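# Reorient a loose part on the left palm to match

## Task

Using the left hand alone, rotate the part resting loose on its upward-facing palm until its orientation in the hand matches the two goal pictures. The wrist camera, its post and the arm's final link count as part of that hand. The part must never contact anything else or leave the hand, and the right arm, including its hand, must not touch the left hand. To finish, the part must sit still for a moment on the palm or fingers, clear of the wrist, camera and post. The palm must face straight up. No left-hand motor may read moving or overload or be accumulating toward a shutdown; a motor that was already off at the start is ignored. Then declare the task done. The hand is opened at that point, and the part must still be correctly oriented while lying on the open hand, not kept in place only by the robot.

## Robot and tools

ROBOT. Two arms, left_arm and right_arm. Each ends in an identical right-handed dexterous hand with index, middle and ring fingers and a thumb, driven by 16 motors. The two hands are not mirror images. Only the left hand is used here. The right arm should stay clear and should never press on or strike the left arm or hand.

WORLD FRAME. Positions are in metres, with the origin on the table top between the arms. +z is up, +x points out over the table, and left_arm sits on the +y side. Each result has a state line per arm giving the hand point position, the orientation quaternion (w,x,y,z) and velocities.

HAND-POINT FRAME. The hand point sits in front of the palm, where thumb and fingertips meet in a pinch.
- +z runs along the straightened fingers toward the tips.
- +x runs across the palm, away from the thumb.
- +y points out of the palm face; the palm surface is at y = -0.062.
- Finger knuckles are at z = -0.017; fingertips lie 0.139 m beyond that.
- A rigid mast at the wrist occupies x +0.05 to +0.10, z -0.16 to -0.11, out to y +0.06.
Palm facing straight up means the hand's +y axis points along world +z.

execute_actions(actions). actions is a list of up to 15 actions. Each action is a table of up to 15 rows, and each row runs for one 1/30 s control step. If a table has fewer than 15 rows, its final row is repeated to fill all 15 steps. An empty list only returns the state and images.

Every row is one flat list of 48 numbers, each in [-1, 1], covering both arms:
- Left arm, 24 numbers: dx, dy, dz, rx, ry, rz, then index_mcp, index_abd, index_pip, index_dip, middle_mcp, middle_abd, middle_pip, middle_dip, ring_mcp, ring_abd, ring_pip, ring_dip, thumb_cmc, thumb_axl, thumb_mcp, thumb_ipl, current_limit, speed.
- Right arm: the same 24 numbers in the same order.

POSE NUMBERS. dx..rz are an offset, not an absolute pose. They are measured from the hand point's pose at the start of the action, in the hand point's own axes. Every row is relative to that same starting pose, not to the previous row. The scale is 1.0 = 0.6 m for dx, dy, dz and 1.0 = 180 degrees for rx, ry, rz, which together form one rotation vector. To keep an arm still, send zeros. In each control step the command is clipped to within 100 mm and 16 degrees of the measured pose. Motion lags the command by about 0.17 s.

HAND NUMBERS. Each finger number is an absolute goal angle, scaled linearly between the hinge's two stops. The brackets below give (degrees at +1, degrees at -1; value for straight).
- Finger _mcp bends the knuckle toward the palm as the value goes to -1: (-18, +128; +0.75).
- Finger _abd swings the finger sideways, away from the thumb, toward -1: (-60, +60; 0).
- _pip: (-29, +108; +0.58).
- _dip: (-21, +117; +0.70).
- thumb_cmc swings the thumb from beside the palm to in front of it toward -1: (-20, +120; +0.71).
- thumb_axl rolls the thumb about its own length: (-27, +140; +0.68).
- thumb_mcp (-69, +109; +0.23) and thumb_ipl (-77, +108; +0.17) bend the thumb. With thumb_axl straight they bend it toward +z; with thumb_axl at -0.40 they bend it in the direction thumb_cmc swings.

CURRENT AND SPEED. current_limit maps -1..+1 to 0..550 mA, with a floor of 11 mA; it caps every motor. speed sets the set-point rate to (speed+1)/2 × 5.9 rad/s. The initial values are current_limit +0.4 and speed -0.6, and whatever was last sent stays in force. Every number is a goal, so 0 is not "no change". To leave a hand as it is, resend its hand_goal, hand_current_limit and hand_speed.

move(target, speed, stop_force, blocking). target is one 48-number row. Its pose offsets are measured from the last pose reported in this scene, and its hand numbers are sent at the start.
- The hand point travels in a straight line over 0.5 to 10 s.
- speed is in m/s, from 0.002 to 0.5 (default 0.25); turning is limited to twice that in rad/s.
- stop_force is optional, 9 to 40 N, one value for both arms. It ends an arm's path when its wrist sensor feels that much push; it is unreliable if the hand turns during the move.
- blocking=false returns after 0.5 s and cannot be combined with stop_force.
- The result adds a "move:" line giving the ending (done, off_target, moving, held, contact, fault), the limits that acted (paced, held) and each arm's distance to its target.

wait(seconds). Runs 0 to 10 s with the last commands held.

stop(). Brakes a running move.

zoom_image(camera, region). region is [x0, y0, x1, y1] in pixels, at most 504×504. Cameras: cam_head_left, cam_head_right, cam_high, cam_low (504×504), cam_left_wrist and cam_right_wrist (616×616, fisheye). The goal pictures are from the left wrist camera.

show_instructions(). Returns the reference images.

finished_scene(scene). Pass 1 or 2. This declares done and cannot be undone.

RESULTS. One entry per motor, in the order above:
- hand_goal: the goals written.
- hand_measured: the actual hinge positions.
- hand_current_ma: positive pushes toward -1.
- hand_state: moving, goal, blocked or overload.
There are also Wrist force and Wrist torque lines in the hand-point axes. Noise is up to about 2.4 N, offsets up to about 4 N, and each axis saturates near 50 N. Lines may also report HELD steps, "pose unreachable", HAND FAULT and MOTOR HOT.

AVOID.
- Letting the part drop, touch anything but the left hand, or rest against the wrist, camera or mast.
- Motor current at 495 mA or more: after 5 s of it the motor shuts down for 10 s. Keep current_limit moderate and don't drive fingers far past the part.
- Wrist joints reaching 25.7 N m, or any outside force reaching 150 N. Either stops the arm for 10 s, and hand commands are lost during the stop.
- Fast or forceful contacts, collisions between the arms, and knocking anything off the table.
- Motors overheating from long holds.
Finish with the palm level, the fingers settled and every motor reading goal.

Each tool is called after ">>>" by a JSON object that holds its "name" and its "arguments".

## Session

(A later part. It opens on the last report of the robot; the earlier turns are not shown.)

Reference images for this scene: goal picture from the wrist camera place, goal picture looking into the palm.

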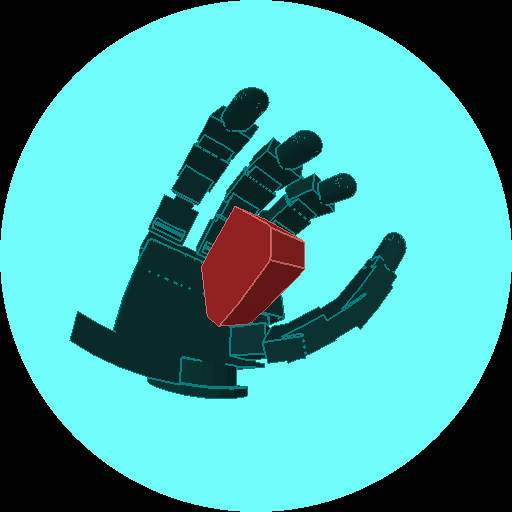

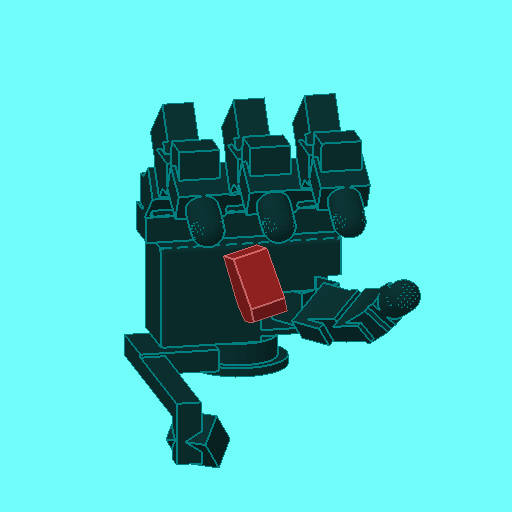

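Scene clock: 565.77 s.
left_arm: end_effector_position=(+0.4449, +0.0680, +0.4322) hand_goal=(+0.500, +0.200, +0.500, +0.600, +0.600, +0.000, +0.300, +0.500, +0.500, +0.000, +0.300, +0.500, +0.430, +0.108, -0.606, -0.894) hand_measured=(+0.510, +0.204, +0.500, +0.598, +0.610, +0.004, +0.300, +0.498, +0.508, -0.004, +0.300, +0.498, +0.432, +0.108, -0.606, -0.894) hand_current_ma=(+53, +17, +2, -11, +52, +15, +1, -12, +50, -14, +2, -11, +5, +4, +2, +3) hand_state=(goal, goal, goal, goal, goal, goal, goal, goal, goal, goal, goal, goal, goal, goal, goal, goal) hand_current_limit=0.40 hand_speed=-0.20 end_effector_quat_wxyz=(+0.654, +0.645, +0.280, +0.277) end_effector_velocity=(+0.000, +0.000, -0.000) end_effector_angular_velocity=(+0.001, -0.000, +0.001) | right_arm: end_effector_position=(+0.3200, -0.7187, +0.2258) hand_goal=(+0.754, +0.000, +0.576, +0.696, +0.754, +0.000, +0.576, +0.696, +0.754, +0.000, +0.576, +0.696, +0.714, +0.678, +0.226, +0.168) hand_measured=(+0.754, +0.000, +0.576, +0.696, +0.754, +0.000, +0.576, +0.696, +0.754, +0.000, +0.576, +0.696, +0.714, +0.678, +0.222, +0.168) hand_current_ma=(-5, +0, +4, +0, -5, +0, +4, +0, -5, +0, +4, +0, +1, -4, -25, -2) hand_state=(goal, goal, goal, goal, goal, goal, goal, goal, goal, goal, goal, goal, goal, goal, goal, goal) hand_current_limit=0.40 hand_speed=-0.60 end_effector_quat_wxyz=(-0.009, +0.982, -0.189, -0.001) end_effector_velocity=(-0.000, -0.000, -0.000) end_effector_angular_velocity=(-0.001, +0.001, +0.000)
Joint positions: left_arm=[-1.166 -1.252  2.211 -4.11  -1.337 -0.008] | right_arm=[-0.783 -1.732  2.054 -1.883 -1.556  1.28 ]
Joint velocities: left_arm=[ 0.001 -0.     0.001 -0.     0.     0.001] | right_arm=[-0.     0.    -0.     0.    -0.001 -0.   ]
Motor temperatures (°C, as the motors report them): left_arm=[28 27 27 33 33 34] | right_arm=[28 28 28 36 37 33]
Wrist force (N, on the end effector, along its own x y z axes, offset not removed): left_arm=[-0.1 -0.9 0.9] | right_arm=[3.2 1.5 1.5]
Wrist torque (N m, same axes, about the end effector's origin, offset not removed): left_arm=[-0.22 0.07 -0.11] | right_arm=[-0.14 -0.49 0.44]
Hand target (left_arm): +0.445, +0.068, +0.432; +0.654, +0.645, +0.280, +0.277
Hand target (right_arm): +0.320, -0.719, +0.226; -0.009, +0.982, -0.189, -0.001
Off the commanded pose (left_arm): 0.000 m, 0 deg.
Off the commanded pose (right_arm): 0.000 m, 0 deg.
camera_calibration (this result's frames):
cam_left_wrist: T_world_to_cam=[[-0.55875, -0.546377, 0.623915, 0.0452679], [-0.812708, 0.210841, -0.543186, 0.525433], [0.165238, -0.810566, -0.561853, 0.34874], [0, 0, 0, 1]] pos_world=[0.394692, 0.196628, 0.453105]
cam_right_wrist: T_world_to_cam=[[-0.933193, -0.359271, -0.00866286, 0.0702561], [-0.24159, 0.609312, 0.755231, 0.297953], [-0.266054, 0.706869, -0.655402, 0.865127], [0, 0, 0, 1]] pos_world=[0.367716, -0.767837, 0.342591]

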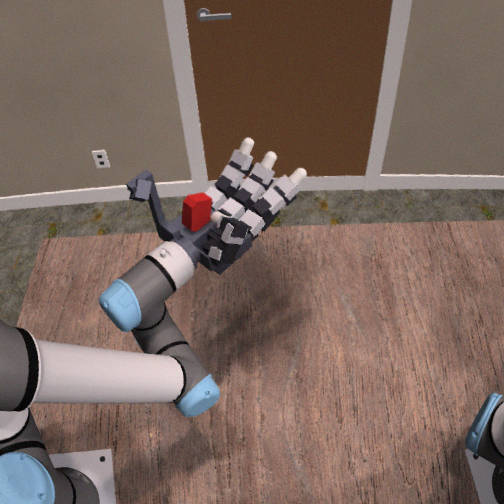

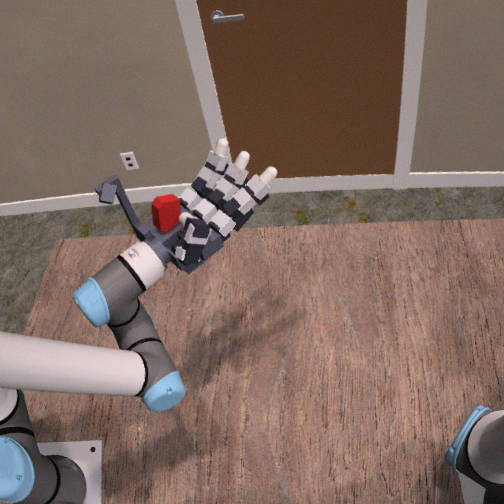

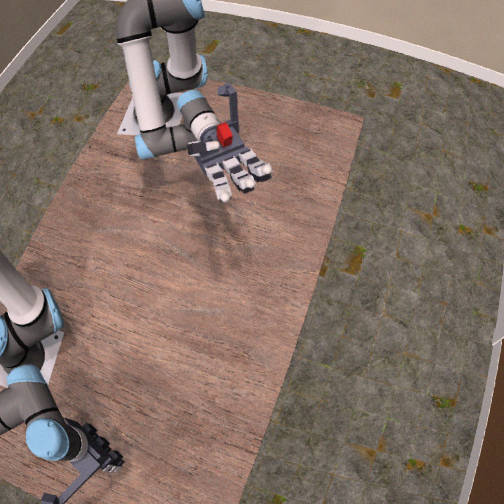

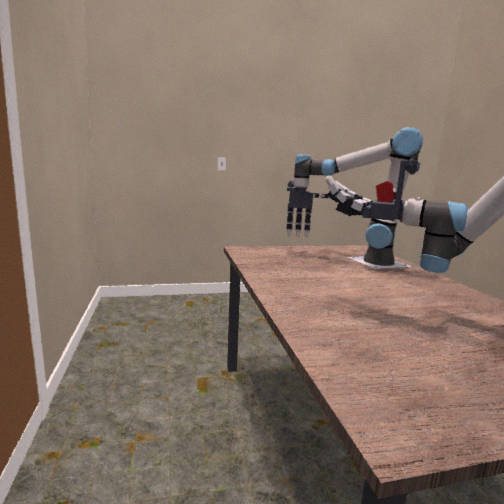

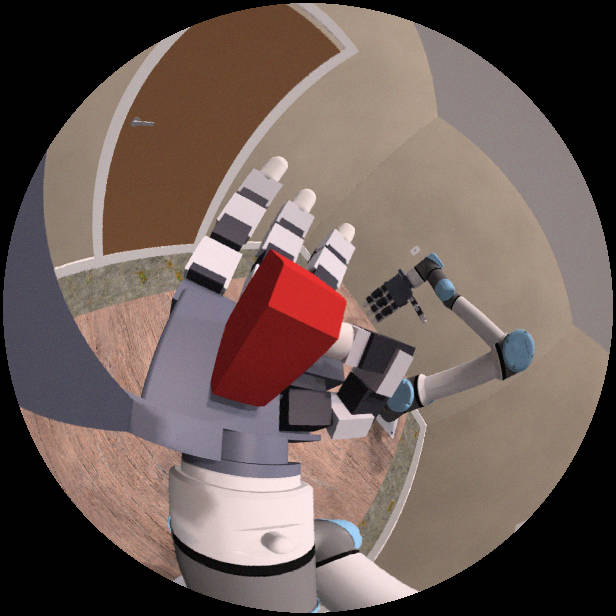

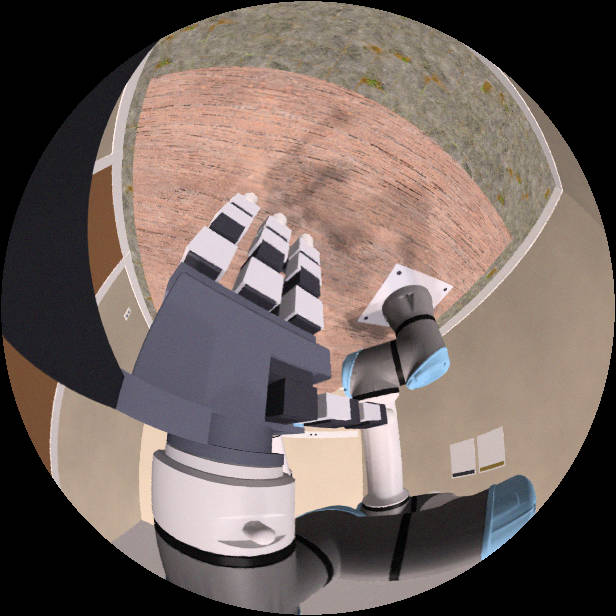

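>>> {"name": "execute_actions", "arguments": {"actions": [[[0,0,0,0,0,0,0.5,0.2,0.5,0.6,0.6,0,0.3,0.5,0.5,0,0.3,0.5,0.43,0.106,-0.621,-0.877,0.4,-0.6,0,0,0,0,0,0,0.754,0,0.576,0.696,0.754,0,0.576,0.696,0.754,0,0.576,0.696,0.714,0.678,0.226,0.168,0.4,-0.6],[0,0,0,0,0,0,0.5,0.2,0.5,0.6,0.6,0,0.3,0.5,0.5,0,0.3,0.5,0.43,0.104,-0.636,-0.860,0.4,-0.6,0,0,0,0,0,0,0.754,0,0.576,0.696,0.754,0,0.576,0.696,0.754,0,0.576,0.696,0.714,0.678,0.226,0.168,0.4,-0.6],[0,0,0,0,0,0,0.5,0.2,0.5,0.6,0.6,0,0.3,0.5,0.5,0,0.3,0.5,0.43,0.101,-0.652,-0.843,0.4,-0.6,0,0,0,0,0,0,0.754,0,0.576,0.696,0.754,0,0.576,0.696,0.754,0,0.576,0.696,0.714,0.678,0.226,0.168,0.4,-0.6],[0,0,0,0,0,0,0.5,0.2,0.5,0.6,0.6,0,0.3,0.5,0.5,0,0.3,0.5,0.43,0.099,-0.667,-0.827,0.4,-0.6,0,0,0,0,0,0,0.754,0,0.576,0.696,0.754,0,0.576,0.696,0.754,0,0.576,0.696,0.714,0.678,0.226,0.168,0.4,-0.6],[0,0,0,0,0,0,0.5,0.2,0.5,0.6,0.6,0,0.3,0.5,0.5,0,0.3,0.5,0.43,0.097,-0.682,-0.810,0.4,-0.6,0,0,0,0,0,0,0.754,0,0.576,0.696,0.754,0,0.576,0.696,0.754,0,0.576,0.696,0.714,0.678,0.226,0.168,0.4,-0.6],[0,0,0,0,0,0,0.5,0.2,0.5,0.6,0.6,0,0.3,0.5,0.5,0,0.3,0.5,0.43,0.095,-0.697,-0.793,0.4,-0.6,0,0,0,0,0,0,0.754,0,0.576,0.696,0.754,0,0.576,0.696,0.754,0,0.576,0.696,0.714,0.678,0.226,0.168,0.4,-0.6],[0,0,0,0,0,0,0.5,0.2,0.5,0.6,0.6,0,0.3,0.5,0.5,0,0.3,0.5,0.43,0.092,-0.712,-0.776,0.4,-0.6,0,0,0,0,0,0,0.754,0,0.576,0.696,0.754,0,0.576,0.696,0.754,0,0.576,0.696,0.714,0.678,0.226,0.168,0.4,-0.6],[0,0,0,0,0,0,0.5,0.2,0.5,0.6,0.6,0,0.3,0.5,0.5,0,0.3,0.5,0.43,0.090,-0.728,-0.759,0.4,-0.6,0,0,0,0,0,0,0.754,0,0.576,0.696,0.754,0,0.576,0.696,0.754,0,0.576,0.696,0.714,0.678,0.226,0.168,0.4,-0.6],[0,0,0,0,0,0,0.5,0.2,0.5,0.6,0.6,0,0.3,0.5,0.5,0,0.3,0.5,0.43,0.088,-0.743,-0.742,0.4,-0.6,0,0,0,0,0,0,0.754,0,0.576,0.696,0.754,0,0.576,0.696,0.754,0,0.576,0.696,0.714,0.678,0.226,0.168,0.4,-0.6],[0,0,0,0,0,0,0.5,0.2,0.5,0.6,0.6,0,0.3,0.5,0.5,0,0.3,0.5,0.43,0.086,-0.758,-0.725,0.4,-0.6,0,0,0,0,0,0,0.754,0,0.576,0.696,0.754,0,0.576,0.696,0.754,0,0.576,0.696,0.714,0.678,0.226,0.168,0.4,-0.6],[0,0,0,0,0,0,0.5,0.2,0.5,0.6,0.6,0,0.3,0.5,0.5,0,0.3,0.5,0.43,0.083,-0.773,-0.709,0.4,-0.6,0,0,0,0,0,0,0.754,0,0.576,0.696,0.754,0,0.576,0.696,0.754,0,0.576,0.696,0.714,0.678,0.226,0.168,0.4,-0.6],[0,0,0,0,0,0,0.5,0.2,0.5,0.6,0.6,0,0.3,0.5,0.5,0,0.3,0.5,0.43,0.081,-0.789,-0.692,0.4,-0.6,0,0,0,0,0,0,0.754,0,0.576,0.696,0.754,0,0.576,0.696,0.754,0,0.576,0.696,0.714,0.678,0.226,0.168,0.4,-0.6],[0,0,0,0,0,0,0.5,0.2,0.5,0.6,0.6,0,0.3,0.5,0.5,0,0.3,0.5,0.43,0.079,-0.804,-0.675,0.4,-0.6,0,0,0,0,0,0,0.754,0,0.576,0.696,0.754,0,0.576,0.696,0.754,0,0.576,0.696,0.714,0.678,0.226,0.168,0.4,-0.6],[0,0,0,0,0,0,0.5,0.2,0.5,0.6,0.6,0,0.3,0.5,0.5,0,0.3,0.5,0.43,0.078,-0.812,-0.666,0.4,-0.6,0,0,0,0,0,0,0.754,0,0.576,0.696,0.754,0,0.576,0.696,0.754,0,0.576,0.696,0.714,0.678,0.226,0.168,0.4,-0.6]]]}}

Scene clock: 599.37 s.
left_arm: end_effector_position=(+0.4449, +0.0680, +0.4322) hand_goal=(+0.500, +0.200, +0.500, +0.600, +0.600, +0.000, +0.300, +0.500, +0.500, +0.000, +0.300, +0.500, +0.430, +0.078, -0.812, -0.666) hand_measured=(+0.510, +0.204, +0.500, +0.598, +0.610, +0.004, +0.300, +0.498, +0.508, -0.004, +0.300, +0.498, +0.432, +0.088, -0.794, -0.684) hand_current_ma=(+53, +17, +2, -11, +52, +15, +1, -12, +50, -14, +2, -11, +5, +44, +14, -22) hand_state=(goal, goal, goal, goal, goal, goal, goal, goal, goal, goal, goal, goal, goal, moving, moving, moving) hand_current_limit=0.40 hand_speed=-0.60 end_effector_quat_wxyz=(+0.654, +0.645, +0.280, +0.277) end_effector_velocity=(-0.000, -0.000, -0.000) end_effector_angular_velocity=(-0.000, +0.000, -0.001) | right_arm: end_effector_position=(+0.3200, -0.7187, +0.2258) hand_goal=(+0.754, +0.000, +0.576, +0.696, +0.754, +0.000, +0.576, +0.696, +0.754, +0.000, +0.576, +0.696, +0.714, +0.678, +0.226, +0.168) hand_measured=(+0.754, +0.000, +0.576, +0.696, +0.754, +0.000, +0.576, +0.696, +0.754, +0.000, +0.576, +0.696, +0.714, +0.678, +0.222, +0.168) hand_current_ma=(-5, +0, +4, +0, -5, +0, +4, +0, -5, +0, +4, +0, +1, -4, -25, -2) hand_state=(goal, goal, goal, goal, goal, goal, goal, goal, goal, goal, goal, goal, goal, goal, goal, goal) hand_current_limit=0.40 hand_speed=-0.60 end_effector_quat_wxyz=(-0.009, +0.982, -0.189, -0.001) end_effector_velocity=(-0.000, -0.000, +0.000) end_effector_angular_velocity=(-0.002, +0.000, -0.000)
Joint positions: left_arm=[-1.166 -1.252  2.211 -4.11  -1.337 -0.008] | right_arm=[-0.783 -1.732  2.054 -1.883 -1.556  1.28 ]
Joint velocities: left_arm=[-0.001  0.     0.    -0.    -0.    -0.   ] | right_arm=[-0.    -0.001  0.     0.    -0.001  0.   ]
Motor temperatures (°C, as the motors report them): left_arm=[28 27 27 33 33 34] | right_arm=[28 28 28 36 37 33]
Wrist force (N, on the end effector, along its own x y z axes, offset not removed): left_arm=[1.7 -0.5 1.0] | right_arm=[3.5 0.9 0.7]
Wrist torque (N m, same axes, about the end effector's origin, offset not removed): left_arm=[-0.20 -0.07 0.02] | right_arm=[-0.05 -0.47 0.41]
Hand target (left_arm): +0.445, +0.068, +0.432; +0.654, +0.645, +0.280, +0.277
Hand target (right_arm): +0.320, -0.719, +0.226; -0.009, +0.982, -0.189, -0.001
Off the commanded pose (left_arm): 0.000 m, 0 deg.
Off the commanded pose (right_arm): 0.000 m, 0 deg.
Step readings (end_effector_position):
0: left_arm (+0.4449, +0.0680, +0.4322) | right_arm (+0.3200, -0.7187, +0.2258)
1: left_arm (+0.4449, +0.0680, +0.4322) | right_arm (+0.3200, -0.7187, +0.2258)
2: left_arm (+0.4449, +0.0680, +0.4322) | right_arm (+0.3200, -0.7187, +0.2258)
4: left_arm (+0.4449, +0.0680, +0.4322) | right_arm (+0.3200, -0.7187, +0.2258)
8: left_arm (+0.4449, +0.0680, +0.4322) | right_arm (+0.3200, -0.7187, +0.2258)
15: end_effector_position above
camera_calibration (this result's frames):
cam_left_wrist: T_world_to_cam=[[-0.55875, -0.546377, 0.623915, 0.0452678], [-0.812708, 0.210841, -0.543186, 0.525432], [0.165238, -0.810566, -0.561853, 0.34874], [0, 0, 0, 1]] pos_world=[0.394692, 0.196628, 0.453105]
cam_right_wrist: T_world_to_cam=[[-0.933193, -0.359271, -0.0086629, 0.0702559], [-0.241591, 0.609312, 0.755231, 0.297954], [-0.266054, 0.706869, -0.655402, 0.865127], [0, 0, 0, 1]] pos_world=[0.367716, -0.767837, 0.342591]

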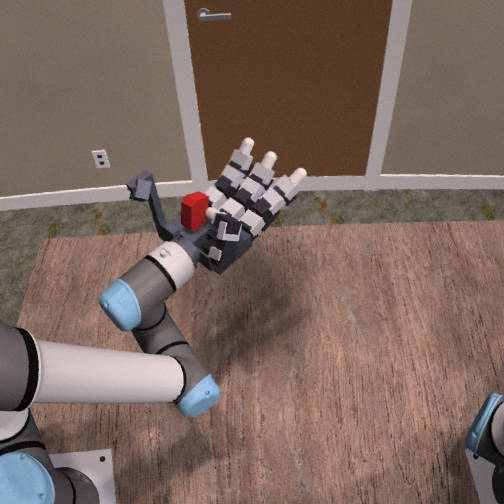

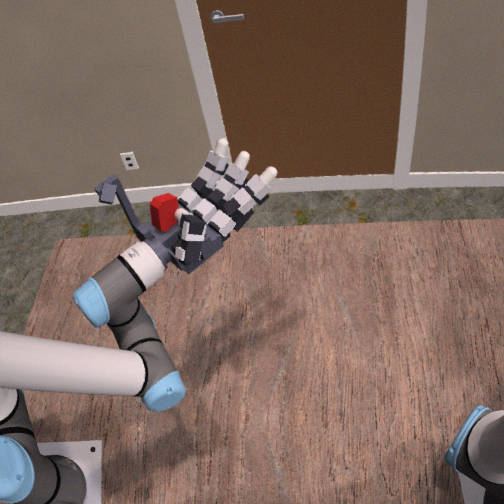

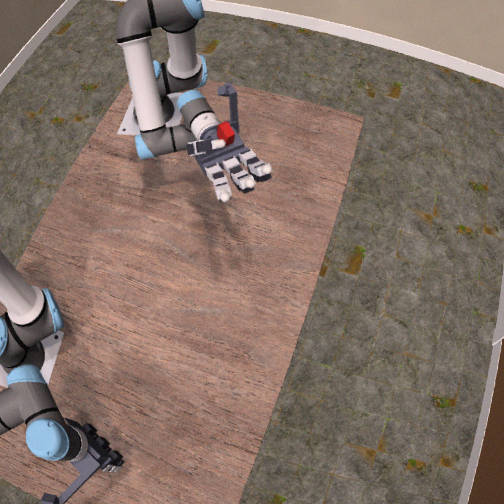

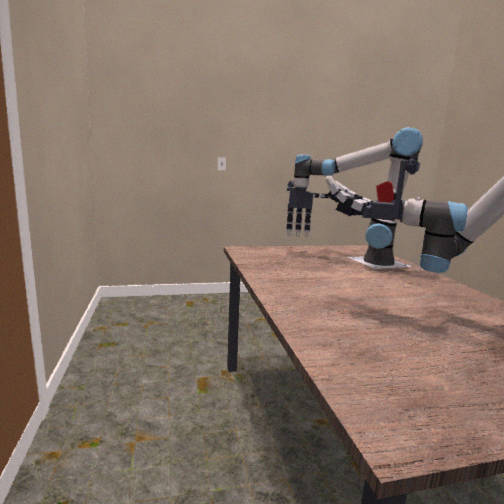

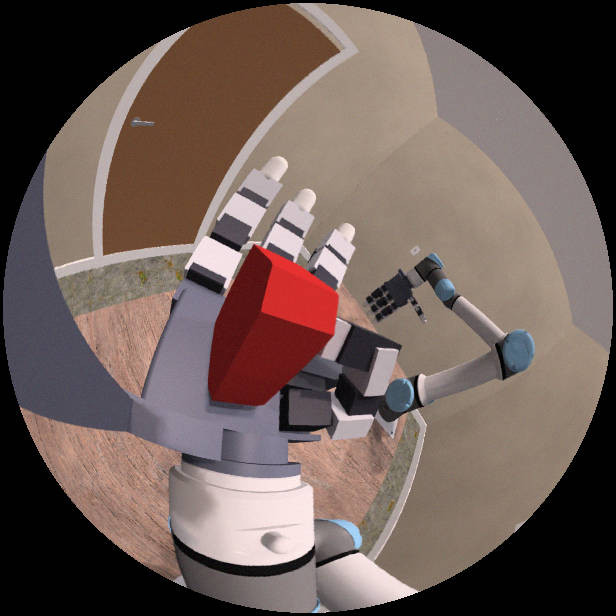

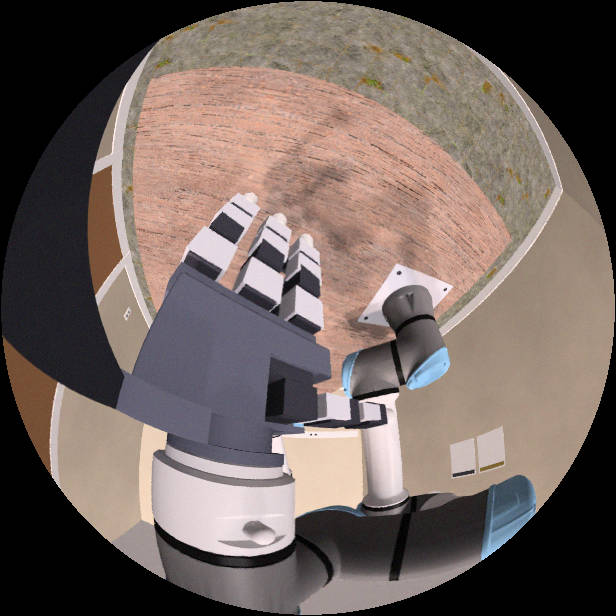

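>>> {"name": "execute_actions", "arguments": {"actions": []}}

>>> {"name": "zoom_image", "arguments": {"camera": "cam_left_wrist", "region": [180, 225, 380, 425]}}

>>> {"name": "zoom_image", "arguments": {"camera": "cam_high", "region": [180, 90, 280, 190]}}

Scene clock: 601.30 s.
left_arm: end_effector_position=(+0.4449, +0.0680, +0.4322) hand_goal=(+0.500, +0.200, +0.500, +0.600, +0.600, +0.000, +0.300, +0.500, +0.500, +0.000, +0.300, +0.500, +0.430, +0.078, -0.812, -0.666) hand_measured=(+0.510, +0.204, +0.500, +0.598, +0.610, +0.004, +0.300, +0.498, +0.508, -0.004, +0.300, +0.498, +0.432, +0.084, -0.810, -0.670) hand_current_ma=(+53, +17, +2, -11, +52, +15, +1, -12, +50, -14, +2, -11, +5, +41, +12, -23) hand_state=(goal, goal, goal, goal, goal, goal, goal, goal, goal, goal, goal, goal, goal, goal, goal, goal) hand_current_limit=0.40 hand_speed=-0.60 end_effector_quat_wxyz=(+0.654, +0.645, +0.280, +0.277) end_effector_velocity=(+0.000, -0.000, +0.001) end_effector_angular_velocity=(-0.001, -0.001, +0.000) | right_arm: end_effector_position=(+0.3200, -0.7187, +0.2258) hand_goal=(+0.754, +0.000, +0.576, +0.696, +0.754, +0.000, +0.576, +0.696, +0.754, +0.000, +0.576, +0.696, +0.714, +0.678, +0.226, +0.168) hand_measured=(+0.754, +0.000, +0.576, +0.696, +0.754, +0.000, +0.576, +0.696, +0.754, +0.000, +0.576, +0.696, +0.714, +0.678, +0.222, +0.168) hand_current_ma=(-5, +0, +4, +0, -5, +0, +4, +0, -5, +0, +4, +0, +1, -4, -25, -2) hand_state=(goal, goal, goal, goal, goal, goal, goal, goal, goal, goal, goal, goal, goal, goal, goal, goal) hand_current_limit=0.40 hand_speed=-0.60 end_effector_quat_wxyz=(-0.009, +0.982, -0.189, -0.001) end_effector_velocity=(+0.000, +0.000, +0.000) end_effector_angular_velocity=(+0.001, -0.001, -0.000)
Joint positions: left_arm=[-1.166 -1.252  2.211 -4.11  -1.337 -0.008] | right_arm=[-0.783 -1.732  2.054 -1.883 -1.556  1.28 ]
Joint velocities: left_arm=[ 0.    -0.    -0.001  0.    -0.     0.   ] | right_arm=[-0.    -0.     0.     0.     0.001  0.   ]
Motor temperatures (°C, as the motors report them): left_arm=[28 27 27 33 33 34] | right_arm=[28 28 29 36 37 33]
Wrist force (N, on the end effector, along its own x y z axes, offset not removed): left_arm=[2.1 0.5 1.4] | right_arm=[4.1 0.3 0.8]
Wrist torque (N m, same axes, about the end effector's origin, offset not removed): left_arm=[-0.05 -0.21 0.12] | right_arm=[-0.18 -0.49 0.39]
Hand target (left_arm): +0.445, +0.068, +0.432; +0.654, +0.645, +0.280, +0.277
Hand target (right_arm): +0.320, -0.719, +0.226; -0.009, +0.982, -0.189, -0.001
Off the commanded pose (left_arm): 0.000 m, 0 deg.
Off the commanded pose (right_arm): 0.000 m, 0 deg.
camera_calibration (this result's frames):
cam_left_wrist: T_world_to_cam=[[-0.55875, -0.546377, 0.623915, 0.0452678], [-0.812708, 0.210841, -0.543186, 0.525432], [0.165238, -0.810566, -0.561853, 0.34874], [0, 0, 0, 1]] pos_world=[0.394692, 0.196628, 0.453105]
cam_right_wrist: T_world_to_cam=[[-0.933193, -0.359271, -0.00866288, 0.070256], [-0.24159, 0.609312, 0.755231, 0.297954], [-0.266054, 0.706869, -0.655402, 0.865127], [0, 0, 0, 1]] pos_world=[0.367716, -0.767837, 0.342591]

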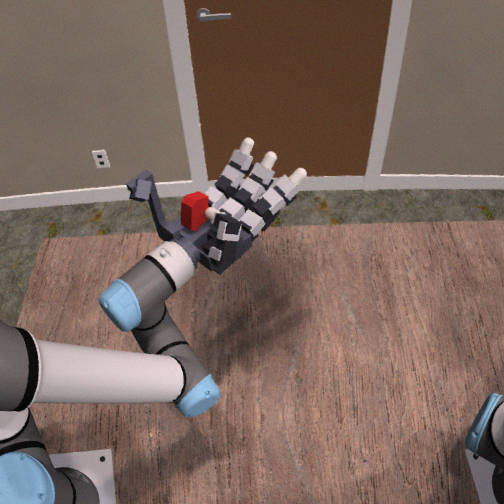

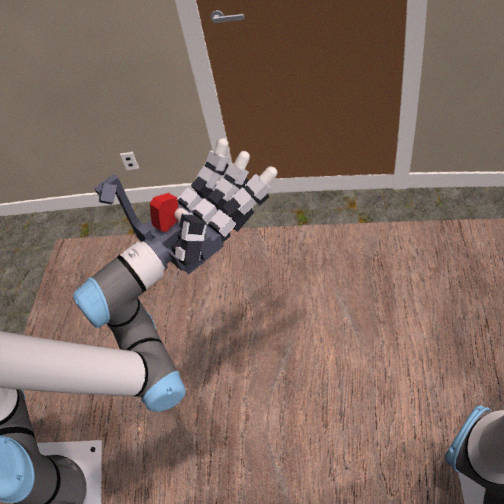

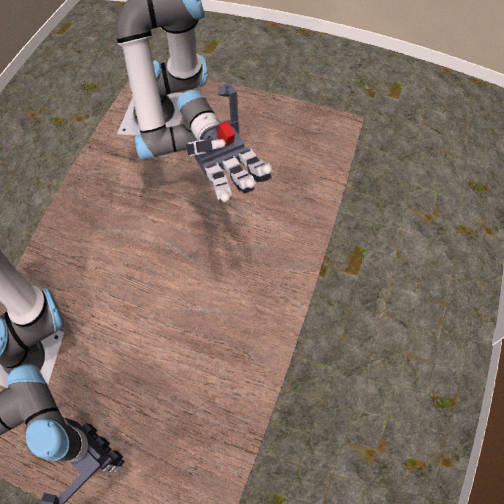

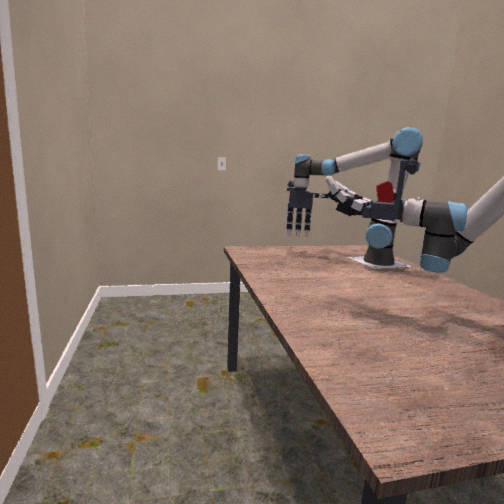

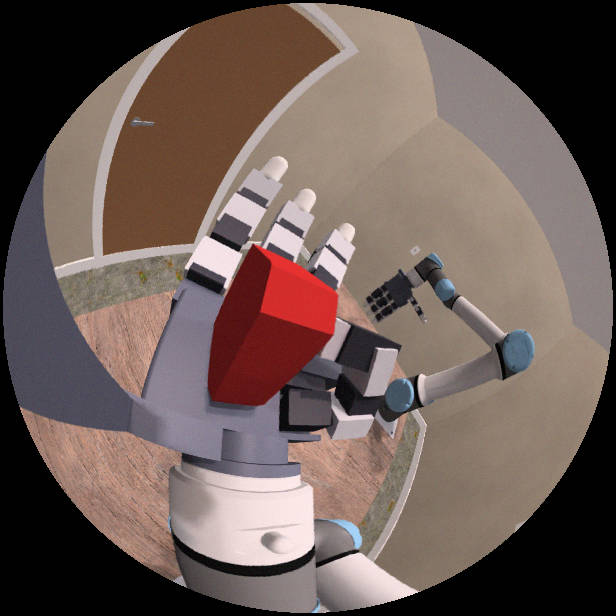

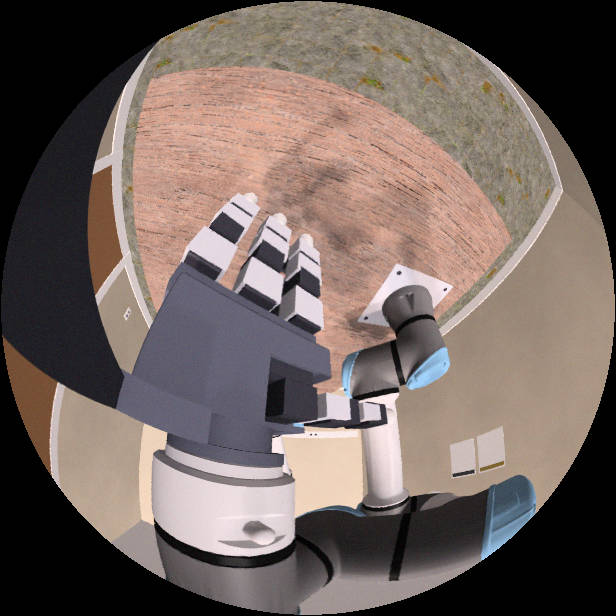

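Region (180, 225, 380, 425) of cam_left_wrist's 616x616 image, scaled by 2.520, with more detail than that image has.

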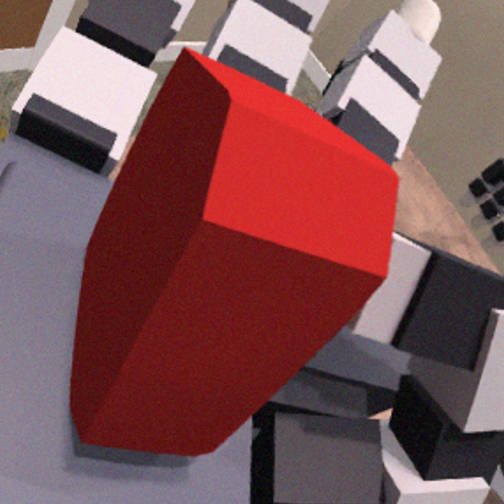

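Region (180, 90, 280, 190) of cam_high's 504x504 image, scaled by 5.040, with more detail than that image has.

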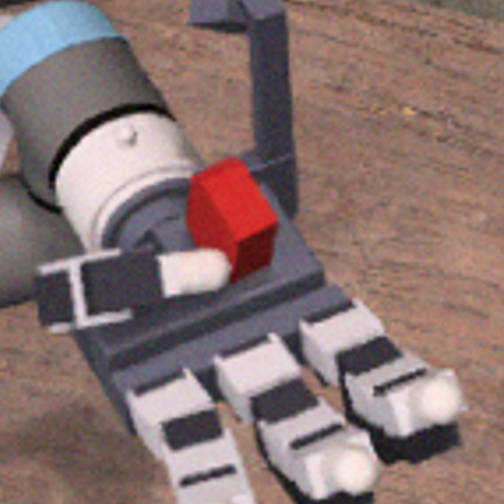

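>>> {"name": "execute_actions", "arguments": {"actions": [[[0,0,0,0,0,0,0.5,0.2,0.5,0.6,0.6,0,0.3,0.5,0.5,0,0.3,0.5,0.43,0.078,-0.824,-0.649,0.4,-0.6,0,0,0,0,0,0,0.754,0,0.576,0.696,0.754,0,0.576,0.696,0.754,0,0.576,0.696,0.714,0.678,0.226,0.168,0.4,-0.6],[0,0,0,0,0,0,0.5,0.2,0.5,0.6,0.6,0,0.3,0.5,0.5,0,0.3,0.5,0.43,0.077,-0.836,-0.633,0.4,-0.6,0,0,0,0,0,0,0.754,0,0.576,0.696,0.754,0,0.576,0.696,0.754,0,0.576,0.696,0.714,0.678,0.226,0.168,0.4,-0.6],[0,0,0,0,0,0,0.5,0.2,0.5,0.6,0.6,0,0.3,0.5,0.5,0,0.3,0.5,0.43,0.077,-0.848,-0.616,0.4,-0.6,0,0,0,0,0,0,0.754,0,0.576,0.696,0.754,0,0.576,0.696,0.754,0,0.576,0.696,0.714,0.678,0.226,0.168,0.4,-0.6],[0,0,0,0,0,0,0.5,0.2,0.5,0.6,0.6,0,0.3,0.5,0.5,0,0.3,0.5,0.43,0.076,-0.860,-0.600,0.4,-0.6,0,0,0,0,0,0,0.754,0,0.576,0.696,0.754,0,0.576,0.696,0.754,0,0.576,0.696,0.714,0.678,0.226,0.168,0.4,-0.6],[0,0,0,0,0,0,0.5,0.2,0.5,0.6,0.6,0,0.3,0.5,0.5,0,0.3,0.5,0.43,0.076,-0.872,-0.583,0.4,-0.6,0,0,0,0,0,0,0.754,0,0.576,0.696,0.754,0,0.576,0.696,0.754,0,0.576,0.696,0.714,0.678,0.226,0.168,0.4,-0.6],[0,0,0,0,0,0,0.5,0.2,0.5,0.6,0.6,0,0.3,0.5,0.5,0,0.3,0.5,0.43,0.075,-0.884,-0.566,0.4,-0.6,0,0,0,0,0,0,0.754,0,0.576,0.696,0.754,0,0.576,0.696,0.754,0,0.576,0.696,0.714,0.678,0.226,0.168,0.4,-0.6],[0,0,0,0,0,0,0.5,0.2,0.5,0.6,0.6,0,0.3,0.5,0.5,0,0.3,0.5,0.43,0.075,-0.896,-0.550,0.4,-0.6,0,0,0,0,0,0,0.754,0,0.576,0.696,0.754,0,0.576,0.696,0.754,0,0.576,0.696,0.714,0.678,0.226,0.168,0.4,-0.6],[0,0,0,0,0,0,0.5,0.2,0.5,0.6,0.6,0,0.3,0.5,0.5,0,0.3,0.5,0.43,0.074,-0.908,-0.533,0.4,-0.6,0,0,0,0,0,0,0.754,0,0.576,0.696,0.754,0,0.576,0.696,0.754,0,0.576,0.696,0.714,0.678,0.226,0.168,0.4,-0.6],[0,0,0,0,0,0,0.5,0.2,0.5,0.6,0.6,0,0.3,0.5,0.5,0,0.3,0.5,0.43,0.074,-0.908,-0.533,0.4,-0.6,0,0,0,0,0,0,0.754,0,0.576,0.696,0.754,0,0.576,0.696,0.754,0,0.576,0.696,0.714,0.678,0.226,0.168,0.4,-0.6],[0,0,0,0,0,0,0.5,0.2,0.5,0.6,0.6,0,0.3,0.5,0.5,0,0.3,0.5,0.43,0.074,-0.908,-0.533,0.4,-0.6,0,0,0,0,0,0,0.754,0,0.576,0.696,0.754,0,0.576,0.696,0.754,0,0.576,0.696,0.714,0.678,0.226,0.168,0.4,-0.6],[0,0,0,0,0,0,0.5,0.2,0.5,0.6,0.6,0,0.3,0.5,0.5,0,0.3,0.5,0.43,0.074,-0.908,-0.533,0.4,-0.6,0,0,0,0,0,0,0.754,0,0.576,0.696,0.754,0,0.576,0.696,0.754,0,0.576,0.696,0.714,0.678,0.226,0.168,0.4,-0.6],[0,0,0,0,0,0,0.5,0.2,0.5,0.6,0.6,0,0.3,0.5,0.5,0,0.3,0.5,0.43,0.074,-0.908,-0.533,0.4,-0.6,0,0,0,0,0,0,0.754,0,0.576,0.696,0.754,0,0.576,0.696,0.754,0,0.576,0.696,0.714,0.678,0.226,0.168,0.4,-0.6],[0,0,0,0,0,0,0.5,0.2,0.5,0.6,0.6,0,0.3,0.5,0.5,0,0.3,0.5,0.43,0.074,-0.908,-0.533,0.4,-0.6,0,0,0,0,0,0,0.754,0,0.576,0.696,0.754,0,0.576,0.696,0.754,0,0.576,0.696,0.714,0.678,0.226,0.168,0.4,-0.6],[0,0,0,0,0,0,0.5,0.2,0.5,0.6,0.6,0,0.3,0.5,0.5,0,0.3,0.5,0.43,0.074,-0.76,-0.62,0.4,-0.6,0,0,0,0,0,0,0.754,0,0.576,0.696,0.754,0,0.576,0.696,0.754,0,0.576,0.696,0.714,0.678,0.226,0.168,0.4,-0.6]]]}}

Scene clock: 637.63 s.
left_arm: end_effector_position=(+0.4449, +0.0680, +0.4322) hand_goal=(+0.500, +0.200, +0.500, +0.600, +0.600, +0.000, +0.300, +0.500, +0.500, +0.000, +0.300, +0.500, +0.430, +0.074, -0.760, -0.620) hand_measured=(+0.510, +0.204, +0.500, +0.598, +0.610, +0.004, +0.300, +0.498, +0.508, -0.004, +0.300, +0.498, +0.430, +0.074, -0.902, -0.538) hand_current_ma=(+53, +17, +2, -11, +52, +15, +1, -12, +50, -14, +2, -11, -1, -2, -75, +69) hand_state=(goal, goal, goal, goal, goal, goal, goal, goal, goal, goal, goal, goal, goal, goal, moving, moving) hand_current_limit=0.40 hand_speed=-0.60 end_effector_quat_wxyz=(+0.654, +0.645, +0.280, +0.277) end_effector_velocity=(+0.000, -0.000, +0.000) end_effector_angular_velocity=(-0.001, +0.000, -0.000) | right_arm: end_effector_position=(+0.3200, -0.7187, +0.2258) hand_goal=(+0.754, +0.000, +0.576, +0.696, +0.754, +0.000, +0.576, +0.696, +0.754, +0.000, +0.576, +0.696, +0.714, +0.678, +0.226, +0.168) hand_measured=(+0.754, +0.000, +0.576, +0.696, +0.754, +0.000, +0.576, +0.696, +0.754, +0.000, +0.576, +0.696, +0.714, +0.678, +0.222, +0.168) hand_current_ma=(-5, +0, +4, +0, -5, +0, +4, +0, -5, +0, +4, +0, +1, -4, -25, -2) hand_state=(goal, goal, goal, goal, goal, goal, goal, goal, goal, goal, goal, goal, goal, goal, goal, goal) hand_current_limit=0.40 hand_speed=-0.60 end_effector_quat_wxyz=(-0.009, +0.982, -0.189, -0.001) end_effector_velocity=(-0.000, -0.000, +0.000) end_effector_angular_velocity=(-0.001, +0.000, -0.001)
Joint positions: left_arm=[-1.166 -1.252  2.211 -4.11  -1.337 -0.008] | right_arm=[-0.783 -1.732  2.054 -1.883 -1.556  1.28 ]
Joint velocities: left_arm=[-0.    -0.    -0.001  0.001  0.    -0.001] | right_arm=[-0.    -0.     0.     0.    -0.001  0.001]
Motor temperatures (°C, as the motors report them): left_arm=[28 27 27 33 33 34] | right_arm=[28 28 29 36 37 33]
Wrist force (N, on the end effector, along its own x y z axes, offset not removed): left_arm=[0.9 -0.8 0.3] | right_arm=[3.6 -1.1 1.8]
Wrist torque (N m, same axes, about the end effector's origin, offset not removed): left_arm=[-0.12 0.01 -0.01] | right_arm=[-0.50 -0.65 0.28]
Hand target (left_arm): +0.445, +0.068, +0.432; +0.654, +0.645, +0.280, +0.277
Hand target (right_arm): +0.320, -0.719, +0.226; -0.009, +0.982, -0.189, -0.001
Off the commanded pose (left_arm): 0.000 m, 0 deg.
Off the commanded pose (right_arm): 0.000 m, 0 deg.
Step readings (end_effector_position):
0: left_arm (+0.4449, +0.0680, +0.4322) | right_arm (+0.3200, -0.7187, +0.2258)
1: left_arm (+0.4449, +0.0680, +0.4322) | right_arm (+0.3200, -0.7187, +0.2258)
2: left_arm (+0.4449, +0.0680, +0.4322) | right_arm (+0.3200, -0.7187, +0.2258)
4: left_arm (+0.4449, +0.0680, +0.4322) | right_arm (+0.3200, -0.7187, +0.2258)
8: left_arm (+0.4449, +0.0680, +0.4322) | right_arm (+0.3200, -0.7187, +0.2258)
15: end_effector_position above
camera_calibration (this result's frames):
cam_left_wrist: T_world_to_cam=[[-0.55875, -0.546377, 0.623915, 0.0452679], [-0.812708, 0.210841, -0.543186, 0.525433], [0.165238, -0.810566, -0.561853, 0.34874], [0, 0, 0, 1]] pos_world=[0.394692, 0.196628, 0.453105]
cam_right_wrist: T_world_to_cam=[[-0.933193, -0.359271, -0.00866284, 0.070256], [-0.24159, 0.609312, 0.755231, 0.297954], [-0.266054, 0.706869, -0.655402, 0.865127], [0, 0, 0, 1]] pos_world=[0.367716, -0.767837, 0.342591]

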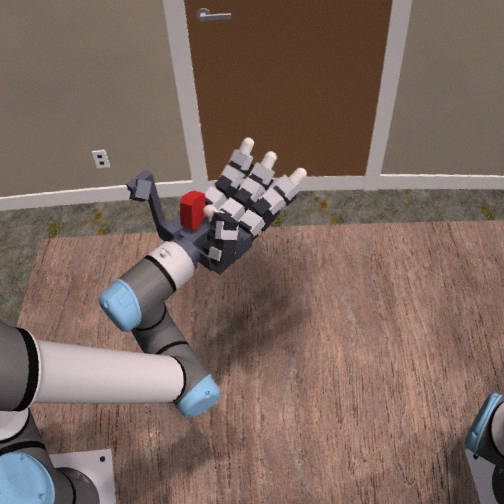

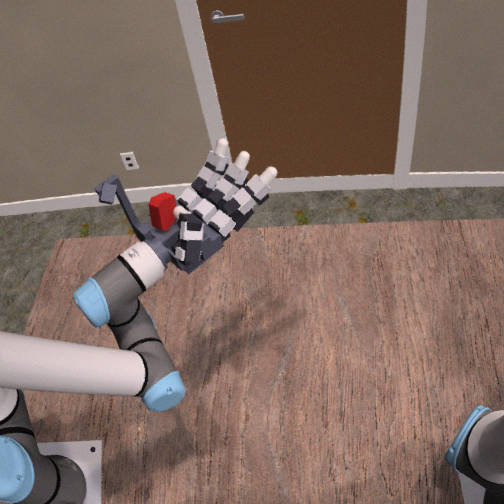

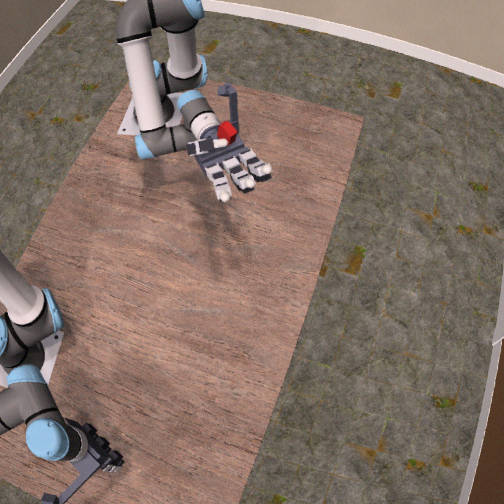

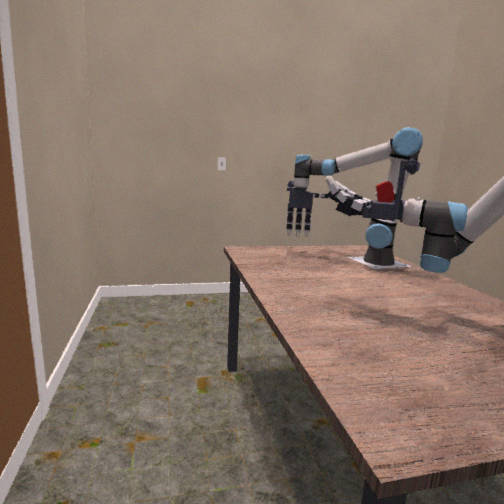

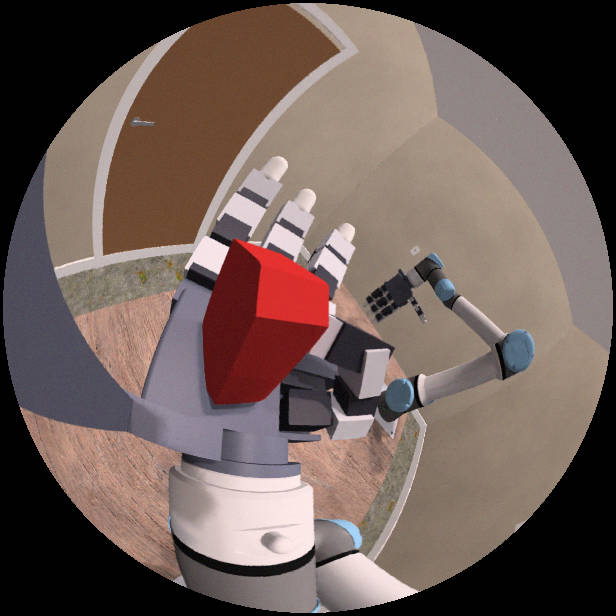

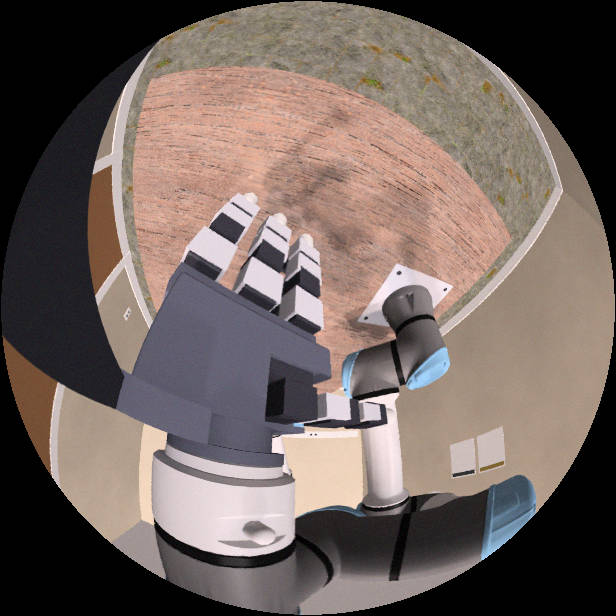

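>>> {"name": "execute_actions", "arguments": {"actions": []}}

>>> {"name": "zoom_image", "arguments": {"camera": "cam_left_wrist", "region": [180, 225, 380, 425]}}

>>> {"name": "zoom_image", "arguments": {"camera": "cam_high", "region": [180, 90, 280, 190]}}

Scene clock: 639.00 s.
left_arm: end_effector_position=(+0.4449, +0.0680, +0.4322) hand_goal=(+0.500, +0.200, +0.500, +0.600, +0.600, +0.000, +0.300, +0.500, +0.500, +0.000, +0.300, +0.500, +0.430, +0.074, -0.760, -0.620) hand_measured=(+0.510, +0.204, +0.500, +0.598, +0.610, +0.004, +0.300, +0.498, +0.508, -0.004, +0.300, +0.498, +0.430, +0.074, -0.768, -0.620) hand_current_ma=(+53, +17, +2, -11, +52, +15, +1, -12, +50, -14, +2, -11, +0, +5, -53, +5) hand_state=(goal, goal, goal, goal, goal, goal, goal, goal, goal, goal, goal, goal, goal, goal, goal, goal) hand_current_limit=0.40 hand_speed=-0.60 end_effector_quat_wxyz=(+0.654, +0.645, +0.280, +0.277) end_effector_velocity=(-0.000, -0.000, +0.000) end_effector_angular_velocity=(-0.001, +0.000, -0.000) | right_arm: end_effector_position=(+0.3200, -0.7187, +0.2258) hand_goal=(+0.754, +0.000, +0.576, +0.696, +0.754, +0.000, +0.576, +0.696, +0.754, +0.000, +0.576, +0.696, +0.714, +0.678, +0.226, +0.168) hand_measured=(+0.754, +0.000, +0.576, +0.696, +0.754, +0.000, +0.576, +0.696, +0.754, +0.000, +0.576, +0.696, +0.714, +0.678, +0.222, +0.168) hand_current_ma=(-5, +0, +4, +0, -5, +0, +4, +0, -5, +0, +4, +0, +1, -4, -25, -2) hand_state=(goal, goal, goal, goal, goal, goal, goal, goal, goal, goal, goal, goal, goal, goal, goal, goal) hand_current_limit=0.40 hand_speed=-0.60 end_effector_quat_wxyz=(-0.009, +0.982, -0.189, -0.001) end_effector_velocity=(-0.000, +0.000, -0.000) end_effector_angular_velocity=(+0.000, +0.001, +0.000)
Joint positions: left_arm=[-1.166 -1.252  2.211 -4.11  -1.337 -0.008] | right_arm=[-0.783 -1.732  2.054 -1.883 -1.556  1.28 ]
Joint velocities: left_arm=[-0.    -0.    -0.    -0.     0.    -0.001] | right_arm=[-0.  0.  0.  0. -0. -0.]
Motor temperatures (°C, as the motors report them): left_arm=[28 27 27 33 33 34] | right_arm=[28 28 29 36 37 33]
Wrist force (N, on the end effector, along its own x y z axes, offset not removed): left_arm=[2.7 -1.8 1.6] | right_arm=[3.2 0.6 0.3]
Wrist torque (N m, same axes, about the end effector's origin, offset not removed): left_arm=[-0.29 -0.18 0.01] | right_arm=[-0.20 -0.39 0.25]
Hand target (left_arm): +0.445, +0.068, +0.432; +0.654, +0.645, +0.280, +0.277
Hand target (right_arm): +0.320, -0.719, +0.226; -0.009, +0.982, -0.189, -0.001
Off the commanded pose (left_arm): 0.000 m, 0 deg.
Off the commanded pose (right_arm): 0.000 m, 0 deg.
camera_calibration (this result's frames):
cam_left_wrist: T_world_to_cam=[[-0.55875, -0.546377, 0.623915, 0.0452679], [-0.812708, 0.210841, -0.543186, 0.525433], [0.165238, -0.810566, -0.561853, 0.34874], [0, 0, 0, 1]] pos_world=[0.394692, 0.196628, 0.453105]
cam_right_wrist: T_world_to_cam=[[-0.933193, -0.359271, -0.00866304, 0.0702561], [-0.241591, 0.609312, 0.755231, 0.297954], [-0.266054, 0.706869, -0.655402, 0.865127], [0, 0, 0, 1]] pos_world=[0.367716, -0.767837, 0.342591]

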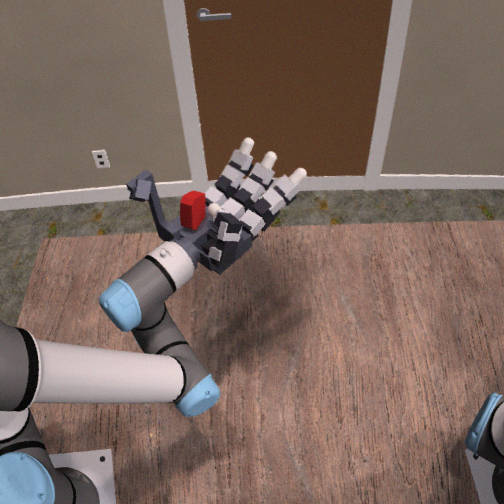

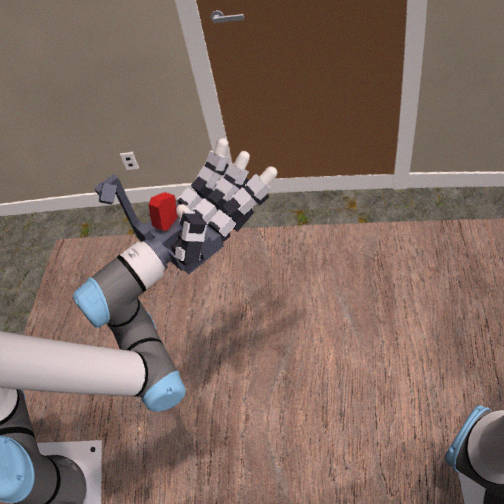

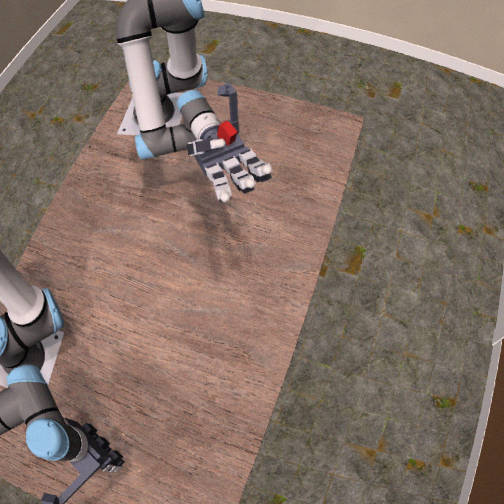

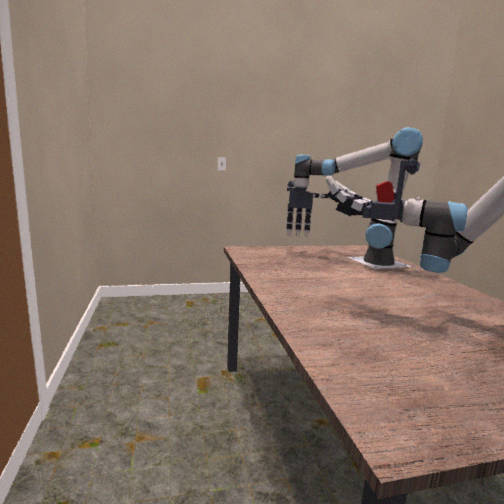

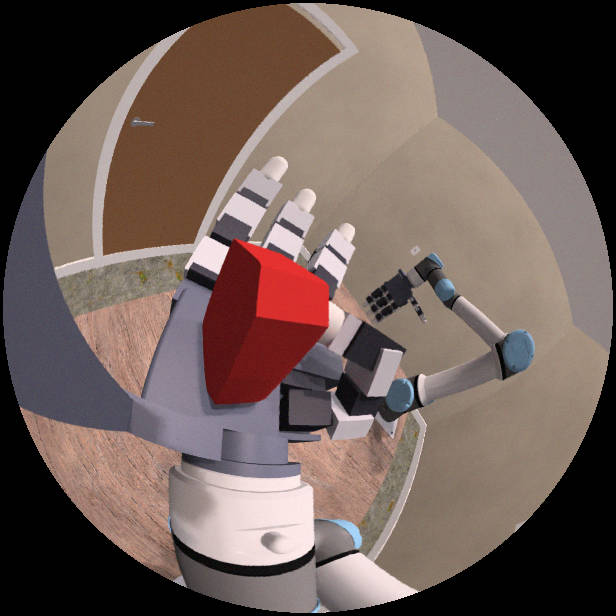

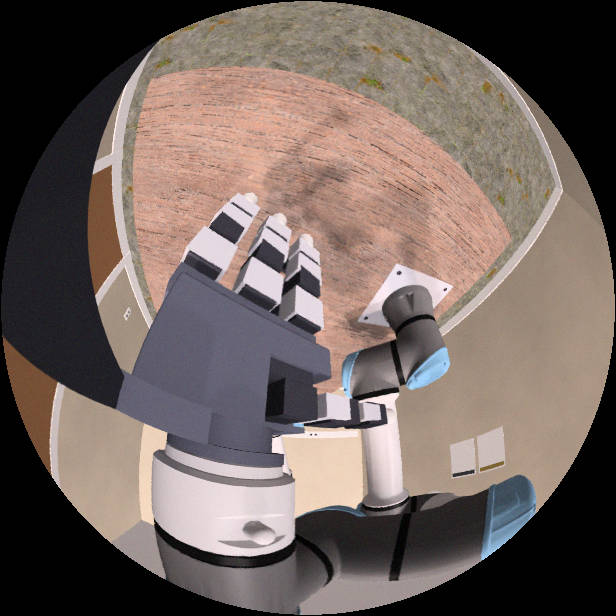

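Region (180, 225, 380, 425) of cam_left_wrist's 616x616 image, scaled by 2.520, with more detail than that image has.

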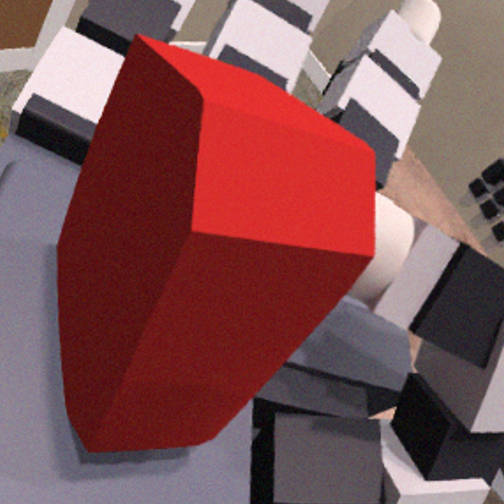

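Region (180, 90, 280, 190) of cam_high's 504x504 image, scaled by 5.040, with more detail than that image has.

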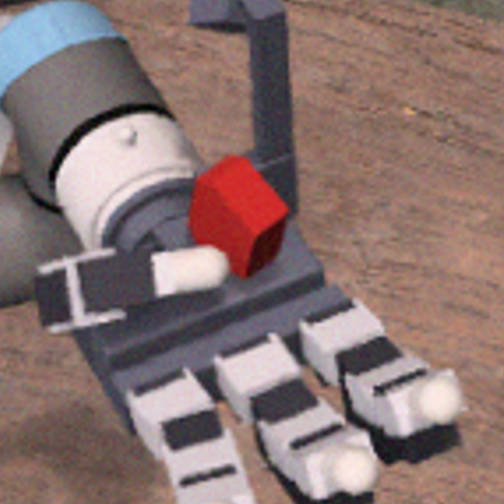

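>>> {"name": "finished_scene", "arguments": {"scene": 2}}

The scene is finished: the task was done.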